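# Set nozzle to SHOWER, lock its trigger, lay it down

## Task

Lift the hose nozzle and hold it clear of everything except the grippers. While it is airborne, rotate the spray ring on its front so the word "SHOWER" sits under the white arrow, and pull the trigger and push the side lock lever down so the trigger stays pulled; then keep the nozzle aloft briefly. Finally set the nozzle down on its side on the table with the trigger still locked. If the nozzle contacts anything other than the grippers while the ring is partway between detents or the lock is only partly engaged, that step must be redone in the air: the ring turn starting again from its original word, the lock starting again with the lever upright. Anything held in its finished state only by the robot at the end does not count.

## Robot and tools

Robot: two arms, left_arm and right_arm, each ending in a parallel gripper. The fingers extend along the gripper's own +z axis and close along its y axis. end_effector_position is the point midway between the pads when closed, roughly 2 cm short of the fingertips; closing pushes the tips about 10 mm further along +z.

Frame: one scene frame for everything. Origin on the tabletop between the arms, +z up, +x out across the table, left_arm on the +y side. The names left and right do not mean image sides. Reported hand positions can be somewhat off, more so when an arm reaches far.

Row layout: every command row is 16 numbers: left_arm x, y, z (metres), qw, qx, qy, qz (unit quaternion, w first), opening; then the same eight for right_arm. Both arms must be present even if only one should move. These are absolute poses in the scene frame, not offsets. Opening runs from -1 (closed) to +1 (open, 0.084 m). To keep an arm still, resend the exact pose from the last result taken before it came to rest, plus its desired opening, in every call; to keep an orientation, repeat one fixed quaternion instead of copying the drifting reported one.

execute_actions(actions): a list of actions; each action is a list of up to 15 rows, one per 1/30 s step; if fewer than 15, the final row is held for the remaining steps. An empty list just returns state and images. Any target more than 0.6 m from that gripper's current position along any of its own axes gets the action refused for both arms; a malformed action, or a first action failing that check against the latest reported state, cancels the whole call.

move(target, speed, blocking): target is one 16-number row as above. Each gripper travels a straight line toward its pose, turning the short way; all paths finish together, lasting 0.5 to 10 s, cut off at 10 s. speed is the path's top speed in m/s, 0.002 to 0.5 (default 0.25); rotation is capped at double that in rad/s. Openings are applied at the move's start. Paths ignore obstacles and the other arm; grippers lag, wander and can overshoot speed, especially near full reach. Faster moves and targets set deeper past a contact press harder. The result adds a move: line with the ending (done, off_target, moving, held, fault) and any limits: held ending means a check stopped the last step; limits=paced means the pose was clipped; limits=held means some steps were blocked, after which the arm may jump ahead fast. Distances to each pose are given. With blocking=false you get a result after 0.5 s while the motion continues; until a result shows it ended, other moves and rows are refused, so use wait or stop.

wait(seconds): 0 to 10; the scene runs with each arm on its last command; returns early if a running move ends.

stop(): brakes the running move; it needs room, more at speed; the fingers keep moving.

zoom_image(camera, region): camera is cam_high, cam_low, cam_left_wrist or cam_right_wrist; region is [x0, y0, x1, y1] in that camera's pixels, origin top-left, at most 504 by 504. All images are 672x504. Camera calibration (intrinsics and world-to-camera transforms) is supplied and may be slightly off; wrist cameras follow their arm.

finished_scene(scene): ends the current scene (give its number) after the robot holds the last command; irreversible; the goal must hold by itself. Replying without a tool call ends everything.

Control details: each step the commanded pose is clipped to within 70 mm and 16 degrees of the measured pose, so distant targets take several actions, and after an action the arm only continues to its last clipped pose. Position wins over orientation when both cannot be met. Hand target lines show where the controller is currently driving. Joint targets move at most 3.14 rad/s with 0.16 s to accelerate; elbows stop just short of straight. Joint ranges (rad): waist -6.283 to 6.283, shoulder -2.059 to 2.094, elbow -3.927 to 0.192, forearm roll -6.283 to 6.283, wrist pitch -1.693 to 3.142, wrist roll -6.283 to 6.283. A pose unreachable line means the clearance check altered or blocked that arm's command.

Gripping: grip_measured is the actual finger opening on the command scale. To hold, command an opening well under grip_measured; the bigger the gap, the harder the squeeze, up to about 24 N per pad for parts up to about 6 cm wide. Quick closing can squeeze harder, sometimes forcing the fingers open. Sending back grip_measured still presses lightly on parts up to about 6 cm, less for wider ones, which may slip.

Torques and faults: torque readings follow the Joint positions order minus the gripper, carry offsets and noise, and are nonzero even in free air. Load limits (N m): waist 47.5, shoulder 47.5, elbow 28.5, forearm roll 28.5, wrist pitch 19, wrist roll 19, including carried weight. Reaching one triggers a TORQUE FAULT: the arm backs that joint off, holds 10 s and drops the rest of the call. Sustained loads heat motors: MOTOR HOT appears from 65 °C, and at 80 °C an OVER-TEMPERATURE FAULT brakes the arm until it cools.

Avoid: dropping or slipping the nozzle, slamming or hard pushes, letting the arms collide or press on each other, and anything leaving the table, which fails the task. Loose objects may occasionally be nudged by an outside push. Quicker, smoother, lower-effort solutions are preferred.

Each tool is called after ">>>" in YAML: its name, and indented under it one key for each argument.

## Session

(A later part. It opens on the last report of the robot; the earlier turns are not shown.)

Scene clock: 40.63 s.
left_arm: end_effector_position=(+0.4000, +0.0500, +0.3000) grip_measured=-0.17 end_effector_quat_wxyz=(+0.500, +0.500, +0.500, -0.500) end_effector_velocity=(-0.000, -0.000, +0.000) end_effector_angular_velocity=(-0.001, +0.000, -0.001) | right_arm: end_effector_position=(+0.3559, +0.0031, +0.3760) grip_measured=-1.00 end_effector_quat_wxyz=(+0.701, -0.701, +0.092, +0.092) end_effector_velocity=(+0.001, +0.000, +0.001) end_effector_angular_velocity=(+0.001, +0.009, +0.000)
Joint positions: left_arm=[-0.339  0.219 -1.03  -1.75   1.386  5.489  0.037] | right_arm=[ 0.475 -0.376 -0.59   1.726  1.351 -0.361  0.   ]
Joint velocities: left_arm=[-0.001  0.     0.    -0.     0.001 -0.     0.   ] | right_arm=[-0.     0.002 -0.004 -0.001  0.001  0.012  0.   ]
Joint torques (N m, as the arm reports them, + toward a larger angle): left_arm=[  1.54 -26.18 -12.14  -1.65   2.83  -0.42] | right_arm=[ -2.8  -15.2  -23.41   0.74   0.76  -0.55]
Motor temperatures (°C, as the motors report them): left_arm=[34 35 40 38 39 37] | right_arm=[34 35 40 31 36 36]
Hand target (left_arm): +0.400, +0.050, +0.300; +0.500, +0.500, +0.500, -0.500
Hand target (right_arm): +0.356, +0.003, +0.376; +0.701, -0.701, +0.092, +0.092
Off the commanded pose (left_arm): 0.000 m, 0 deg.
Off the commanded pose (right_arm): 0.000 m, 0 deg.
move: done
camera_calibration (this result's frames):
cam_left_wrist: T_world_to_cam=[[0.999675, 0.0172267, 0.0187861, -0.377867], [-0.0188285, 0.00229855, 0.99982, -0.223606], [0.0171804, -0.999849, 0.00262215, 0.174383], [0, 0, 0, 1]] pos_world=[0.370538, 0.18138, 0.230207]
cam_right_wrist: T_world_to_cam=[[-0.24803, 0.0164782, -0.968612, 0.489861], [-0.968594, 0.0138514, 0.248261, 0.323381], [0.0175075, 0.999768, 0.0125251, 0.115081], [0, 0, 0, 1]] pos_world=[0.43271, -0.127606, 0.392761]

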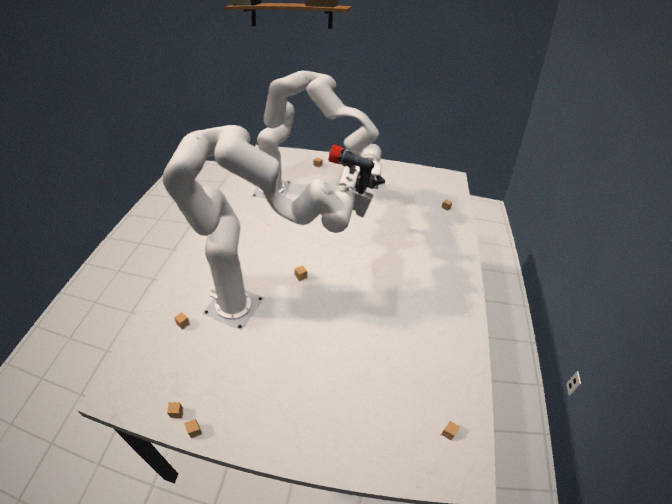

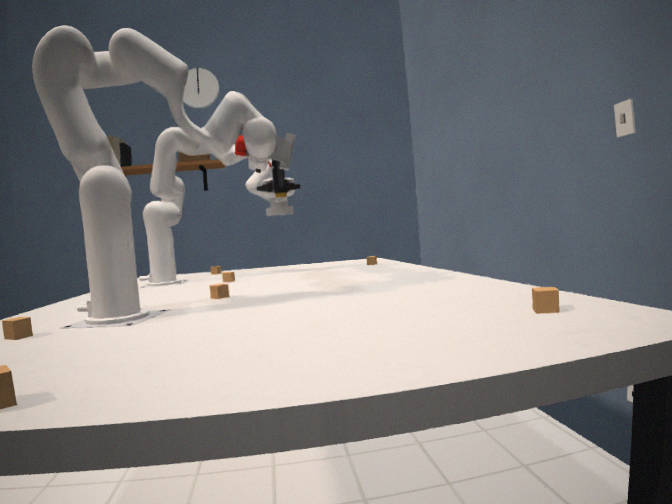

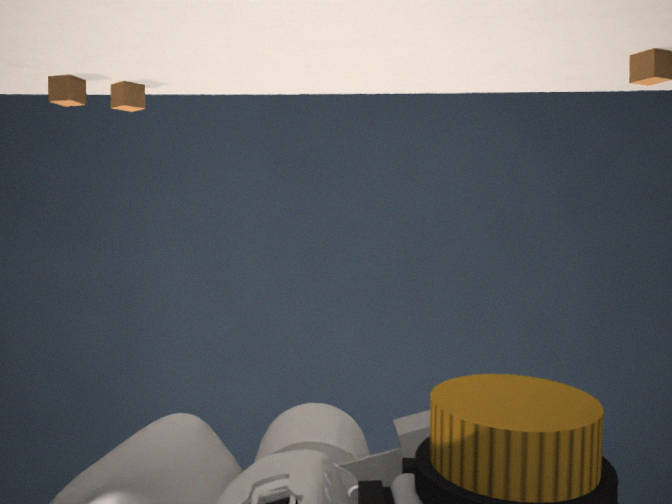

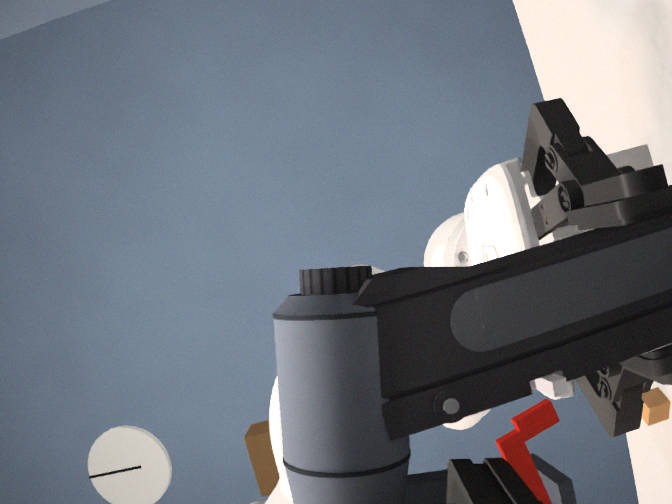

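>>> move:
  target: [0.40,0.05,0.30,0.5,0.5,0.5,-0.5,-1,0.358,0.003,0.368,0.701,-0.701,0.0923,0.0923,-1]
  speed: 0.015

>>> move:
  target: [0.40,0.05,0.30,0.5,0.5,0.5,-0.5,-1,0.35,-0.03,0.378,0.701,-0.701,0.0923,0.0923,-1]
  speed: 0.05

>>> move:
  target: [0.40,0.05,0.30,0.5,0.5,0.5,-0.5,-1,0.30,-0.08,0.36,0.701,-0.701,0.0923,0.0923,-1]
  speed: 0.1

Scene clock: 42.37 s.
left_arm: end_effector_position=(+0.4000, +0.0501, +0.2994) grip_measured=-0.17 end_effector_quat_wxyz=(+0.500, +0.500, +0.501, -0.500) end_effector_velocity=(+0.001, +0.001, -0.000) end_effector_angular_velocity=(+0.000, -0.000, +0.002) | right_arm: end_effector_position=(+0.3579, +0.0031, +0.3688) grip_measured=-1.00 end_effector_quat_wxyz=(+0.701, -0.701, +0.092, +0.092) end_effector_velocity=(+0.000, +0.000, -0.003) end_effector_angular_velocity=(+0.001, -0.002, +0.001)
Joint positions: left_arm=[-0.339  0.219 -1.029 -1.75   1.385  5.489  0.037] | right_arm=[ 0.472 -0.355 -0.589  1.729  1.357 -0.383  0.   ]
Joint velocities: left_arm=[ 0.002  0.    -0.     0.    -0.     0.     0.   ] | right_arm=[-0.001  0.008  0.001  0.002  0.004 -0.011  0.   ]
Joint torques (N m, as the arm reports them, + toward a larger angle): left_arm=[  1.62 -27.28 -12.82  -1.9    3.27  -0.53] | right_arm=[ -2.43 -14.46 -22.     0.35   0.49  -0.39]
Motor temperatures (°C, as the motors report them): left_arm=[34 35 40 38 39 37] | right_arm=[34 35 40 31 36 36]
Hand target (left_arm): +0.400, +0.050, +0.300; +0.500, +0.500, +0.500, -0.500
Hand target (right_arm): +0.358, +0.003, +0.368; +0.701, -0.701, +0.092, +0.092
Off the commanded pose (left_arm): 0.001 m, 0 deg.
Off the commanded pose (right_arm): 0.001 m, 0 deg.
move: done
camera_calibration (this result's frames):
cam_left_wrist: T_world_to_cam=[[0.999686, 0.01757, 0.0178786, -0.377584], [-0.0179076, 0.00149405, 0.999839, -0.223328], [0.0175404, -0.999845, 0.00180822, 0.17461], [0, 0, 0, 1]] pos_world=[0.370404, 0.18155, 0.229727]
cam_right_wrist: T_world_to_cam=[[-0.248371, 0.0170074, -0.968516, 0.48345], [-0.96851, 0.0134955, 0.248607, 0.326985], [0.0172987, 0.999764, 0.0131199, 0.114993], [0, 0, 0, 1]] pos_world=[0.434775, -0.127601, 0.385429]

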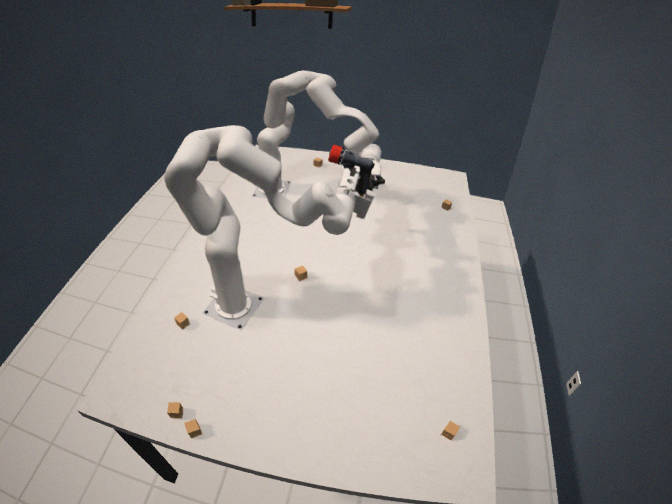

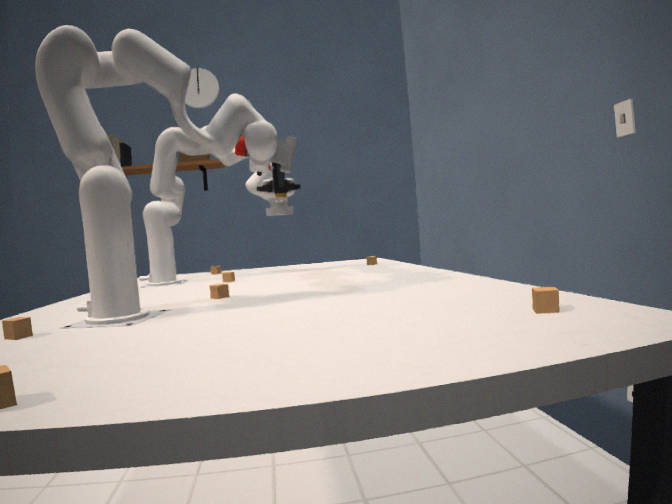

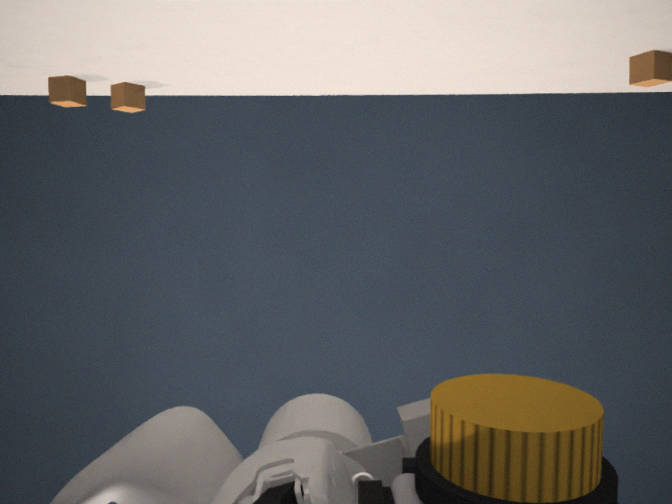

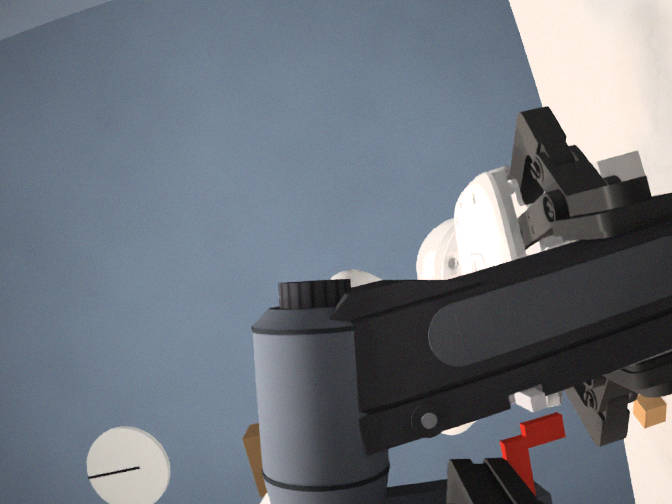

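Scene clock: 43.50 s.
left_arm: end_effector_position=(+0.4000, +0.0500, +0.3000) grip_measured=-0.17 end_effector_quat_wxyz=(+0.500, +0.500, +0.500, -0.500) end_effector_velocity=(-0.000, -0.001, +0.000) end_effector_angular_velocity=(-0.000, -0.000, -0.001) | right_arm: end_effector_position=(+0.3501, -0.0298, +0.3778) grip_measured=-1.00 end_effector_quat_wxyz=(+0.701, -0.701, +0.092, +0.092) end_effector_velocity=(-0.001, -0.002, +0.001) end_effector_angular_velocity=(+0.000, -0.001, +0.001)
Joint positions: left_arm=[-0.339  0.219 -1.03  -1.75   1.386  5.489  0.037] | right_arm=[ 0.359 -0.429 -0.549  1.656  1.444 -0.337  0.   ]
Joint velocities: left_arm=[-0.001 -0.    -0.    -0.     0.     0.    -0.   ] | right_arm=[-0.006 -0.004  0.001 -0.004  0.005  0.002  0.   ]
Joint torques (N m, as the arm reports them, + toward a larger angle): left_arm=[  1.68 -25.75 -11.88  -1.5    2.46  -0.63] | right_arm=[ -2.03 -13.84 -23.68   1.45   1.01  -0.21]
Motor temperatures (°C, as the motors report them): left_arm=[34 35 40 38 39 37] | right_arm=[34 35 40 31 36 36]
Hand target (left_arm): +0.400, +0.050, +0.300; +0.500, +0.500, +0.500, -0.500
Hand target (right_arm): +0.350, -0.030, +0.378; +0.701, -0.701, +0.092, +0.092
Off the commanded pose (left_arm): 0.000 m, 0 deg.
Off the commanded pose (right_arm): 0.000 m, 0 deg.
move: done
camera_calibration (this result's frames):
cam_left_wrist: T_world_to_cam=[[0.999675, 0.0172503, 0.0187699, -0.377867], [-0.018812, 0.00228467, 0.99982, -0.223601], [0.0172043, -0.999849, 0.00260844, 0.174382], [0, 0, 0, 1]] pos_world=[0.370538, 0.181385, 0.230199]
cam_right_wrist: T_world_to_cam=[[-0.249175, 0.0162945, -0.968321, 0.491004], [-0.968301, 0.0138116, 0.249402, 0.317243], [0.017438, 0.999772, 0.0123364, 0.148088], [0, 0, 0, 1]] pos_world=[0.426951, -0.160436, 0.394502]

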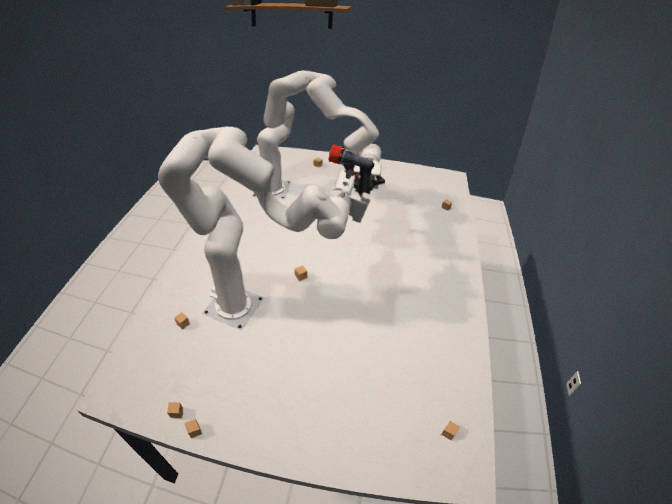

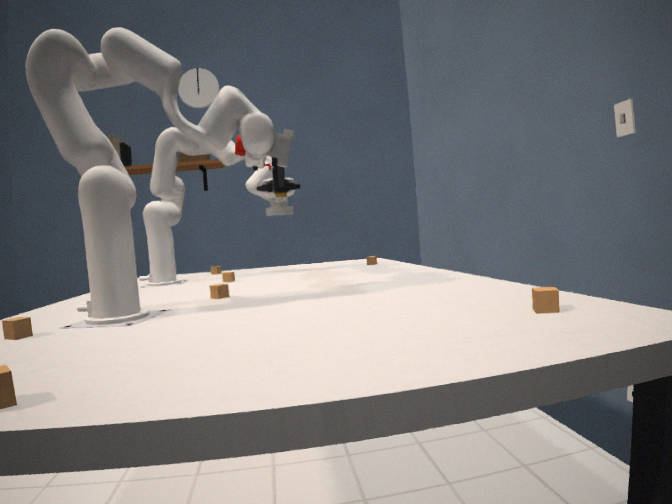

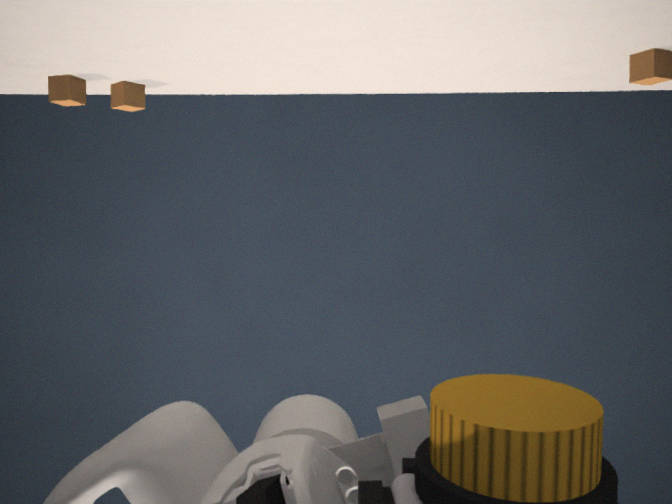

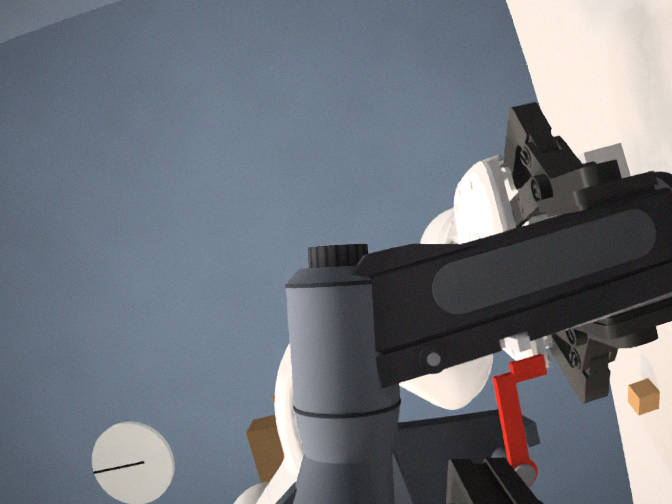

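Scene clock: 44.80 s.
left_arm: end_effector_position=(+0.4000, +0.0500, +0.3000) grip_measured=-0.17 end_effector_quat_wxyz=(+0.500, +0.500, +0.500, -0.500) end_effector_velocity=(-0.000, -0.000, -0.000) end_effector_angular_velocity=(+0.000, -0.000, -0.001) | right_arm: end_effector_position=(+0.3003, -0.0799, +0.3598) grip_measured=-1.00 end_effector_quat_wxyz=(+0.701, -0.701, +0.092, +0.092) end_effector_velocity=(-0.001, -0.002, -0.000) end_effector_angular_velocity=(+0.000, -0.000, +0.000)
Joint positions: left_arm=[-0.339  0.219 -1.03  -1.75   1.386  5.489  0.037] | right_arm=[ 0.153 -0.622 -0.356  1.541  1.615 -0.331  0.   ]
Joint velocities: left_arm=[-0.001  0.    -0.     0.    -0.     0.    -0.   ] | right_arm=[-0.008 -0.006  0.004 -0.004  0.007  0.001  0.   ]
Joint torques (N m, as the arm reports them, + toward a larger angle): left_arm=[  1.87 -25.89 -11.89  -1.52   2.46  -0.5 ] | right_arm=[ -1.85  -8.38 -23.26   1.38   1.05  -0.33]
Motor temperatures (°C, as the motors report them): left_arm=[34 35 40 38 39 37] | right_arm=[34 35 40 31 36 36]
Hand target (left_arm): +0.400, +0.050, +0.300; +0.500, +0.500, +0.500, -0.500
Hand target (right_arm): +0.300, -0.080, +0.360; +0.701, -0.701, +0.092, +0.092
Off the commanded pose (left_arm): 0.000 m, 0 deg.
Off the commanded pose (right_arm): 0.000 m, 0 deg.
move: done
camera_calibration (this result's frames):
cam_left_wrist: T_world_to_cam=[[0.999675, 0.017245, 0.0187706, -0.377868], [-0.0188126, 0.00228086, 0.99982, -0.2236], [0.017199, -0.999849, 0.00260454, 0.174386], [0, 0, 0, 1]] pos_world=[0.370539, 0.181386, 0.230198]
cam_right_wrist: T_world_to_cam=[[-0.249145, 0.0161812, -0.968331, 0.46194], [-0.96831, 0.0137972, 0.249371, 0.274228], [0.0173953, 0.999774, 0.0122309, 0.199314], [0, 0, 0, 1]] pos_world=[0.377161, -0.210527, 0.376489]

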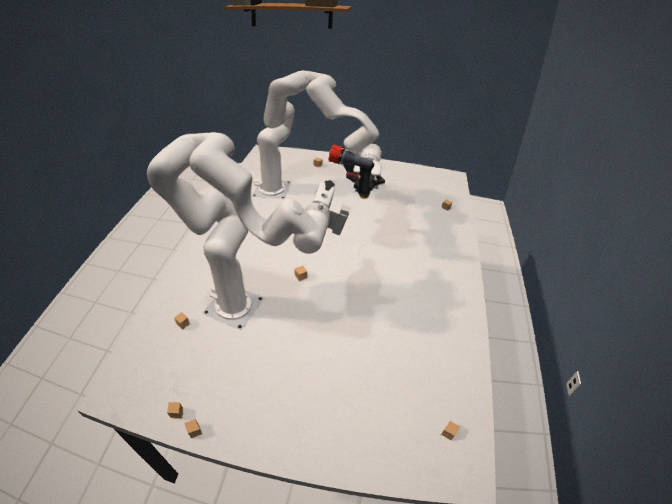

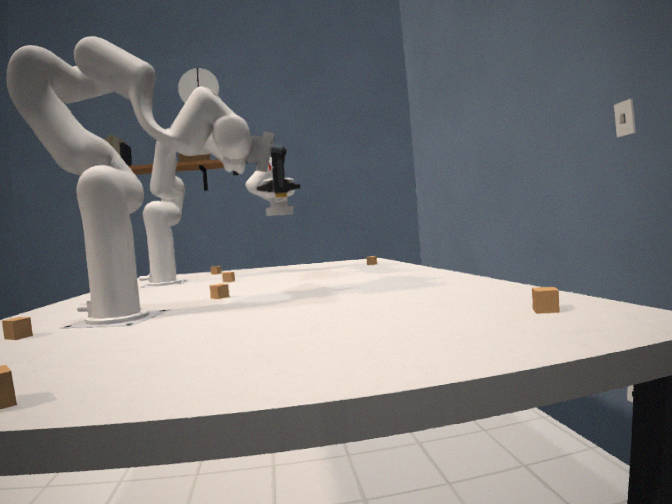

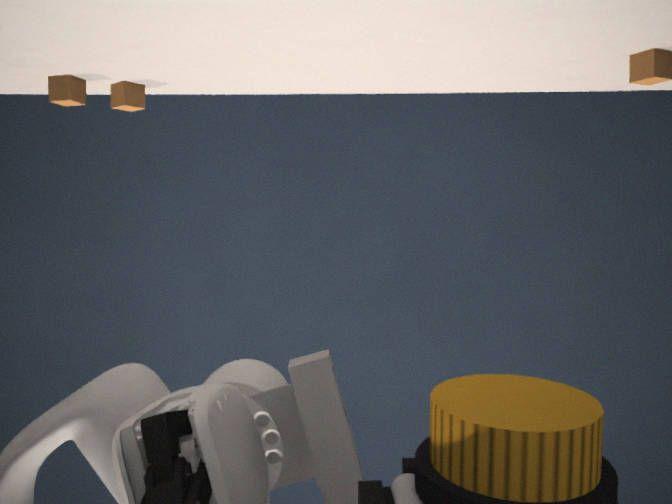

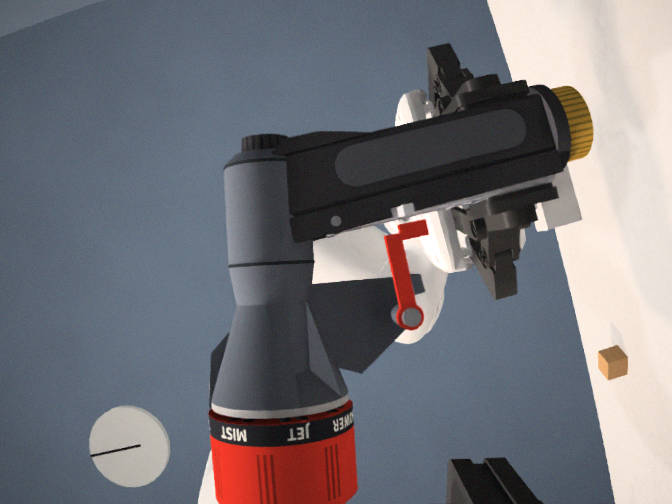

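>>> move:
  target: [0.38,0.05,0.2,0.5,0.5,0.5,-0.5,-1,0.36,-0.2,0.42,0.38,-0.92,0,0,1]

>>> move:
  target: [0.33,0.0,0.15,0.08,0.08,0.7026,-0.7026,-1,0.42,-0.05,0.40,0,-1,0,0,1]

Scene clock: 49.33 s.
left_arm: end_effector_position=(+0.3801, +0.0500, +0.2002) grip_measured=-0.17 end_effector_quat_wxyz=(+0.500, +0.500, +0.500, -0.500) end_effector_velocity=(-0.000, +0.000, -0.002) end_effector_angular_velocity=(-0.000, +0.001, +0.001) | right_arm: end_effector_position=(+0.3602, -0.1996, +0.4200) grip_measured=+1.00 end_effector_quat_wxyz=(-0.382, +0.924, +0.000, -0.001) end_effector_velocity=(+0.001, -0.001, +0.001) end_effector_angular_velocity=(-0.012, -0.001, +0.004)
Joint positions: left_arm=[-0.343  0.392 -0.969 -1.79   1.43   5.722  0.037] | right_arm=[ 0.018 -0.494 -1.037  0.772  1.677 -0.162  0.084]
Joint velocities: left_arm=[ 0.001  0.003  0.001 -0.001  0.001  0.003  0.   ] | right_arm=[ 0.002  0.005 -0.011 -0.011  0.002  0.001 -0.   ]
Joint torques (N m, as the arm reports them, + toward a larger angle): left_arm=[  1.7  -26.49 -10.22  -1.26   2.88  -0.51] | right_arm=[ -2.81 -12.49 -23.82   0.96  -1.11  -0.39]
Motor temperatures (°C, as the motors report them): left_arm=[34 35 40 38 39 37] | right_arm=[34 35 41 31 36 36]
Hand target (left_arm): +0.380, +0.050, +0.200; +0.500, +0.500, +0.500, -0.500
Hand target (right_arm): +0.360, -0.200, +0.420; -0.382, +0.924, +0.001, -0.001
Off the commanded pose (left_arm): 0.000 m, 0 deg.
Off the commanded pose (right_arm): 0.000 m, 0 deg.
move: done
camera_calibration (this result's frames):
cam_left_wrist: T_world_to_cam=[[0.999678, 0.0166539, 0.0191244, -0.356153], [-0.0191585, 0.0018908, 0.999815, -0.124027], [0.0166147, -0.99986, 0.00220926, 0.175253], [0, 0, 0, 1]] pos_world=[0.350751, 0.181394, 0.130428]
cam_right_wrist: T_world_to_cam=[[0.0102034, -0.695942, -0.718025, 0.196365], [-0.999875, 0.00156078, -0.0157213, 0.439142], [0.0120618, 0.718096, -0.69584, 0.560307], [0, 0, 0, 1]] pos_world=[0.430325, -0.266381, 0.537783]

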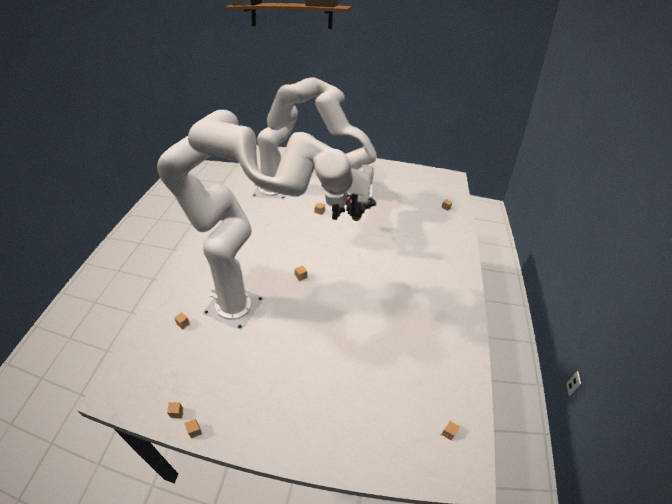

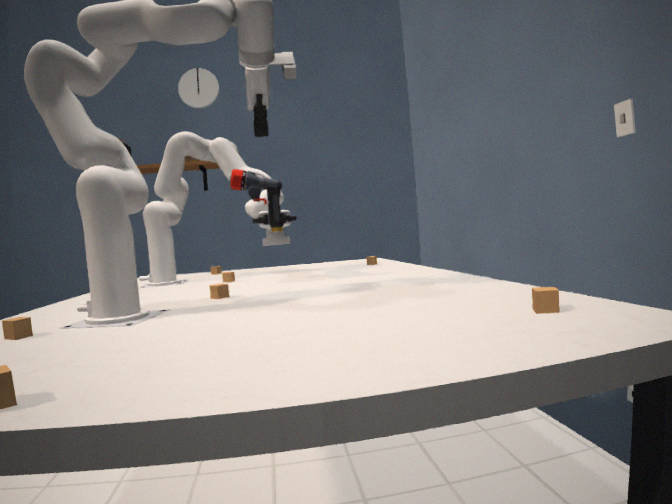

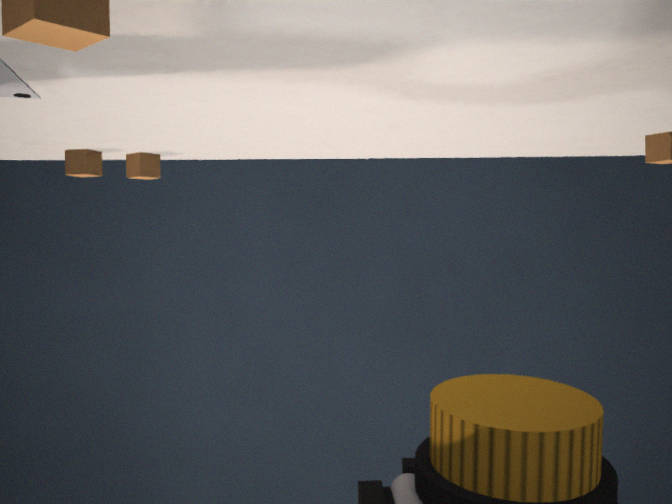

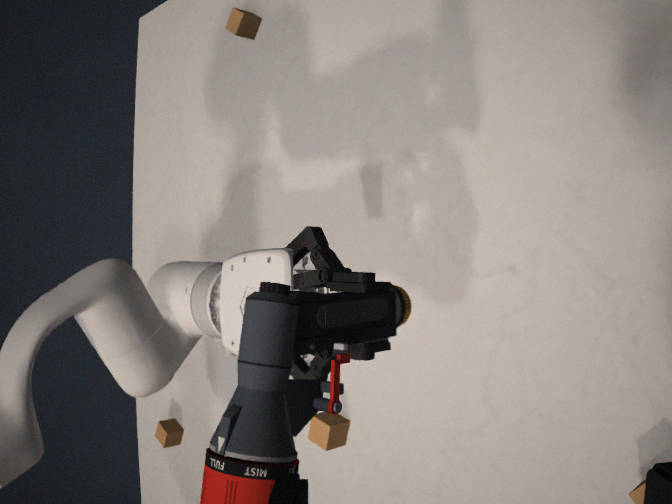

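Scene clock: 52.53 s.
left_arm: end_effector_position=(+0.3300, +0.0001, +0.1501) grip_measured=-0.17 end_effector_quat_wxyz=(+0.080, +0.081, +0.702, -0.703) end_effector_velocity=(-0.001, -0.001, -0.001) end_effector_angular_velocity=(+0.001, +0.012, -0.002) | right_arm: end_effector_position=(+0.4196, -0.0503, +0.4006) grip_measured=+1.00 end_effector_quat_wxyz=(-0.001, +1.000, +0.000, -0.000) end_effector_velocity=(+0.001, +0.001, +0.000) end_effector_angular_velocity=(-0.009, +0.004, +0.000)
Joint positions: left_arm=[-0.493  0.461 -0.896 -1.947  1.402  4.538  0.037] | right_arm=[ 0.814  0.022 -1.664  0.003  1.642  0.607  0.084]
Joint velocities: left_arm=[-0.002  0.001  0.001 -0.    -0.001 -0.011  0.   ] | right_arm=[ 0.004  0.014 -0.019 -0.005  0.014  0.004 -0.   ]
Joint torques (N m, as the arm reports them, + toward a larger angle): left_arm=[  1.47 -26.55  -9.36  -1.04   3.17  -0.42] | right_arm=[ -2.59 -27.08 -23.29  -0.67  -2.29  -0.31]
Motor temperatures (°C, as the motors report them): left_arm=[34 35 40 38 39 37] | right_arm=[34 35 41 31 36 36]
Hand target (left_arm): +0.330, +0.000, +0.150; +0.080, +0.080, +0.703, -0.703
Hand target (right_arm): +0.420, -0.050, +0.400; -0.001, +1.000, +0.000, -0.001
Off the commanded pose (left_arm): 0.000 m, 0 deg.
Off the commanded pose (right_arm): 0.001 m, 0 deg.
move: done
camera_calibration (this result's frames):
cam_left_wrist: T_world_to_cam=[[0.244123, 0.0170745, -0.969594, 0.0934195], [0.969725, 0.00198535, 0.244191, -0.287737], [0.00609442, -0.999852, -0.0160729, 0.132556], [0, 0, 0, 1]] pos_world=[0.255412, 0.131513, 0.162972]
cam_right_wrist: T_world_to_cam=[[0.0106943, -0.999762, -0.0190139, -0.00978789], [-0.999863, -0.0104506, -0.0128698, 0.496208], [0.012668, 0.0191489, -0.999736, 0.525253], [0, 0, 0, 1]] pos_world=[0.48959, -0.0146579, 0.531315]

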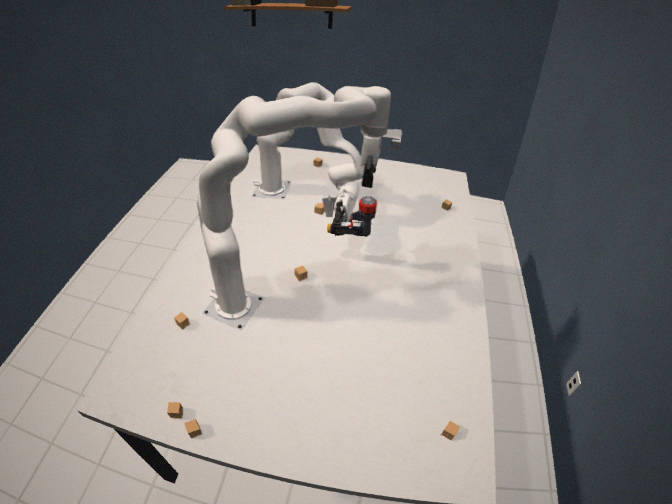

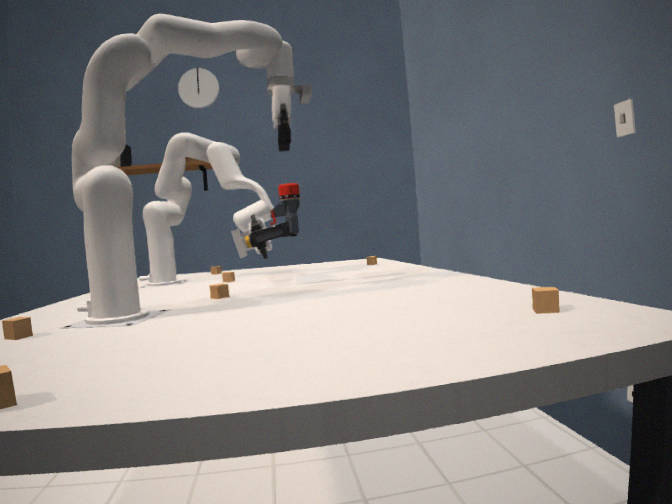

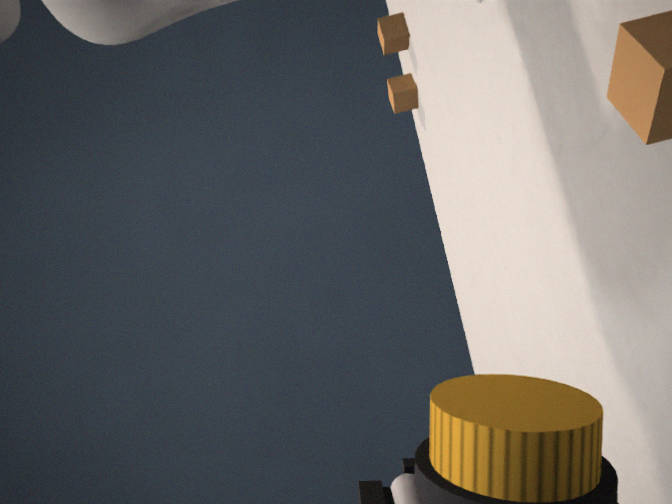

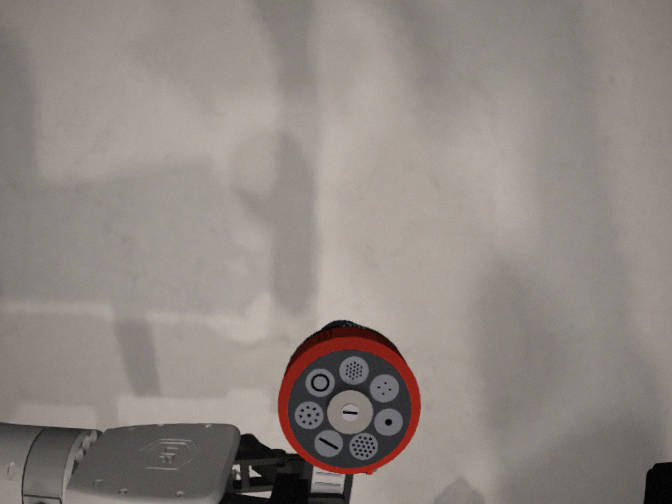

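>>> move:
  target: [0.33,0.0,0.15,0.08,0.08,0.7026,-0.7026,-1,0.432,-0.019,0.32,0,1,0,0,1]
  speed: 0.12

>>> zoom_image:
  camera: "cam_low"
  region: [230, 130, 350, 260]

Scene clock: 54.87 s.
left_arm: end_effector_position=(+0.3300, +0.0000, +0.1500) grip_measured=-0.17 end_effector_quat_wxyz=(+0.080, +0.080, +0.703, -0.703) end_effector_velocity=(-0.000, -0.000, -0.000) end_effector_angular_velocity=(+0.000, +0.001, -0.000) | right_arm: end_effector_position=(+0.4320, -0.0190, +0.3206) grip_measured=+1.00 end_effector_quat_wxyz=(-0.000, +1.000, -0.000, +0.000) end_effector_velocity=(+0.000, +0.001, -0.004) end_effector_angular_velocity=(-0.002, +0.003, +0.000)
Joint positions: left_arm=[-0.493  0.461 -0.896 -1.948  1.402  4.537  0.037] | right_arm=[ 0.853  0.073 -1.492  0.     1.419  0.647  0.084]
Joint velocities: left_arm=[-0.    -0.     0.001 -0.    -0.    -0.    -0.   ] | right_arm=[ 0.001  0.004  0.004 -0.    -0.005  0.001 -0.   ]
Joint torques (N m, as the arm reports them, + toward a larger angle): left_arm=[  1.81 -26.27  -9.37  -0.87   3.18  -0.31] | right_arm=[ -2.45 -28.7  -24.75  -0.53  -2.35  -0.11]
Motor temperatures (°C, as the motors report them): left_arm=[34 35 40 38 39 37] | right_arm=[34 35 41 31 36 36]
Hand target (left_arm): +0.330, +0.000, +0.150; +0.080, +0.080, +0.703, -0.703
Hand target (right_arm): +0.432, -0.019, +0.320; -0.000, +1.000, +0.000, -0.000
Off the commanded pose (left_arm): 0.000 m, 0 deg.
Off the commanded pose (right_arm): 0.001 m, 0 deg.
move: done
camera_calibration (this result's frames):
cam_left_wrist: T_world_to_cam=[[0.243027, 0.0172456, -0.969866, 0.0937768], [0.969998, 0.00227878, 0.2431, -0.287629], [0.00640252, -0.999849, -0.0161744, 0.132368], [0, 0, 0, 1]] pos_world=[0.255362, 0.131386, 0.163015]
cam_right_wrist: T_world_to_cam=[[0.0100573, -0.999806, -0.0169221, 0.0195211], [-0.99985, -0.00981573, -0.014297, 0.508398], [0.0141281, 0.0170634, -0.999755, 0.443789], [0, 0, 0, 1]] pos_world=[0.501855, 0.0169351, 0.451279]

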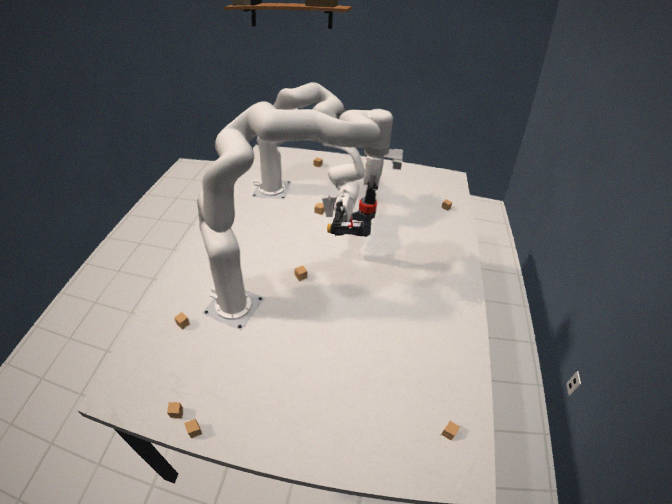

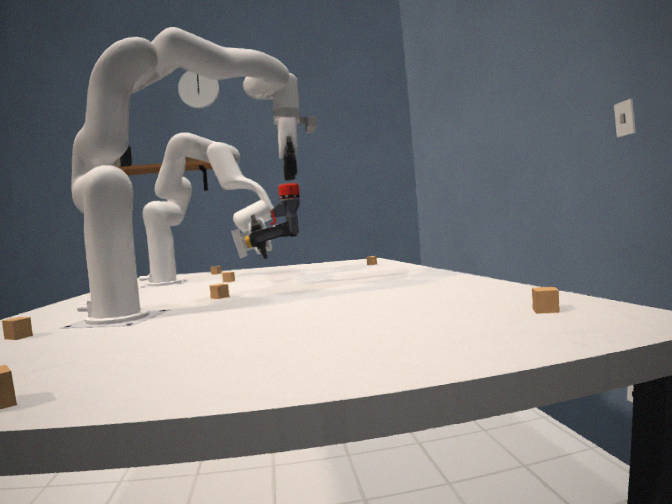

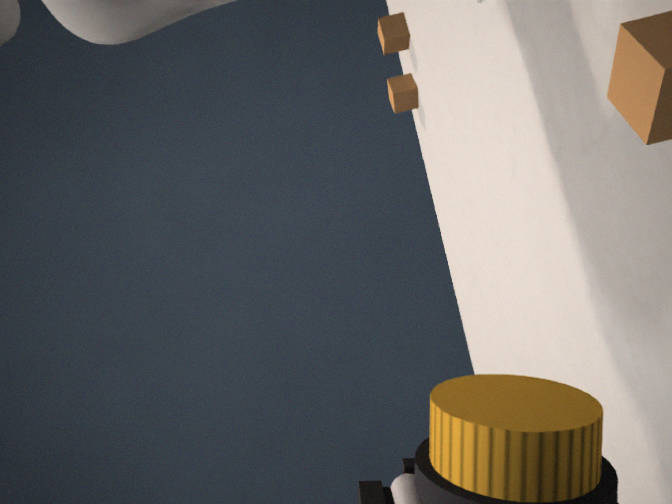

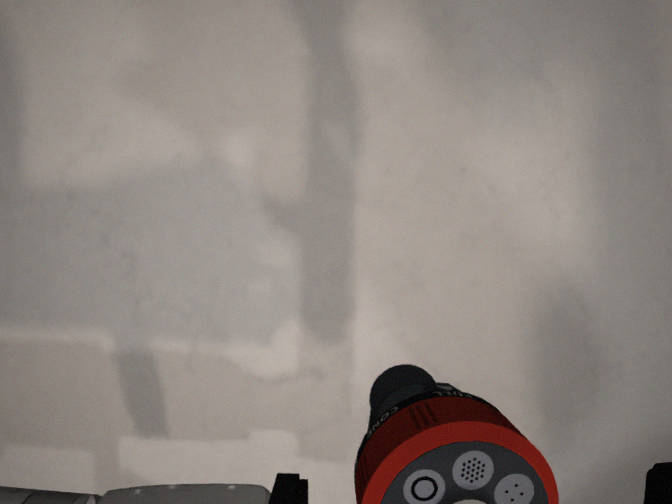

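Region (230, 130, 350, 260) of cam_low's 672x504 image, scaled by 3.877, with more detail than that image has; it fills the left 465 columns of this view, and the rest is white.

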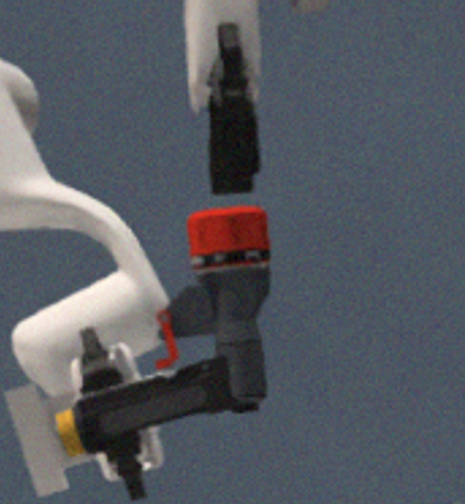

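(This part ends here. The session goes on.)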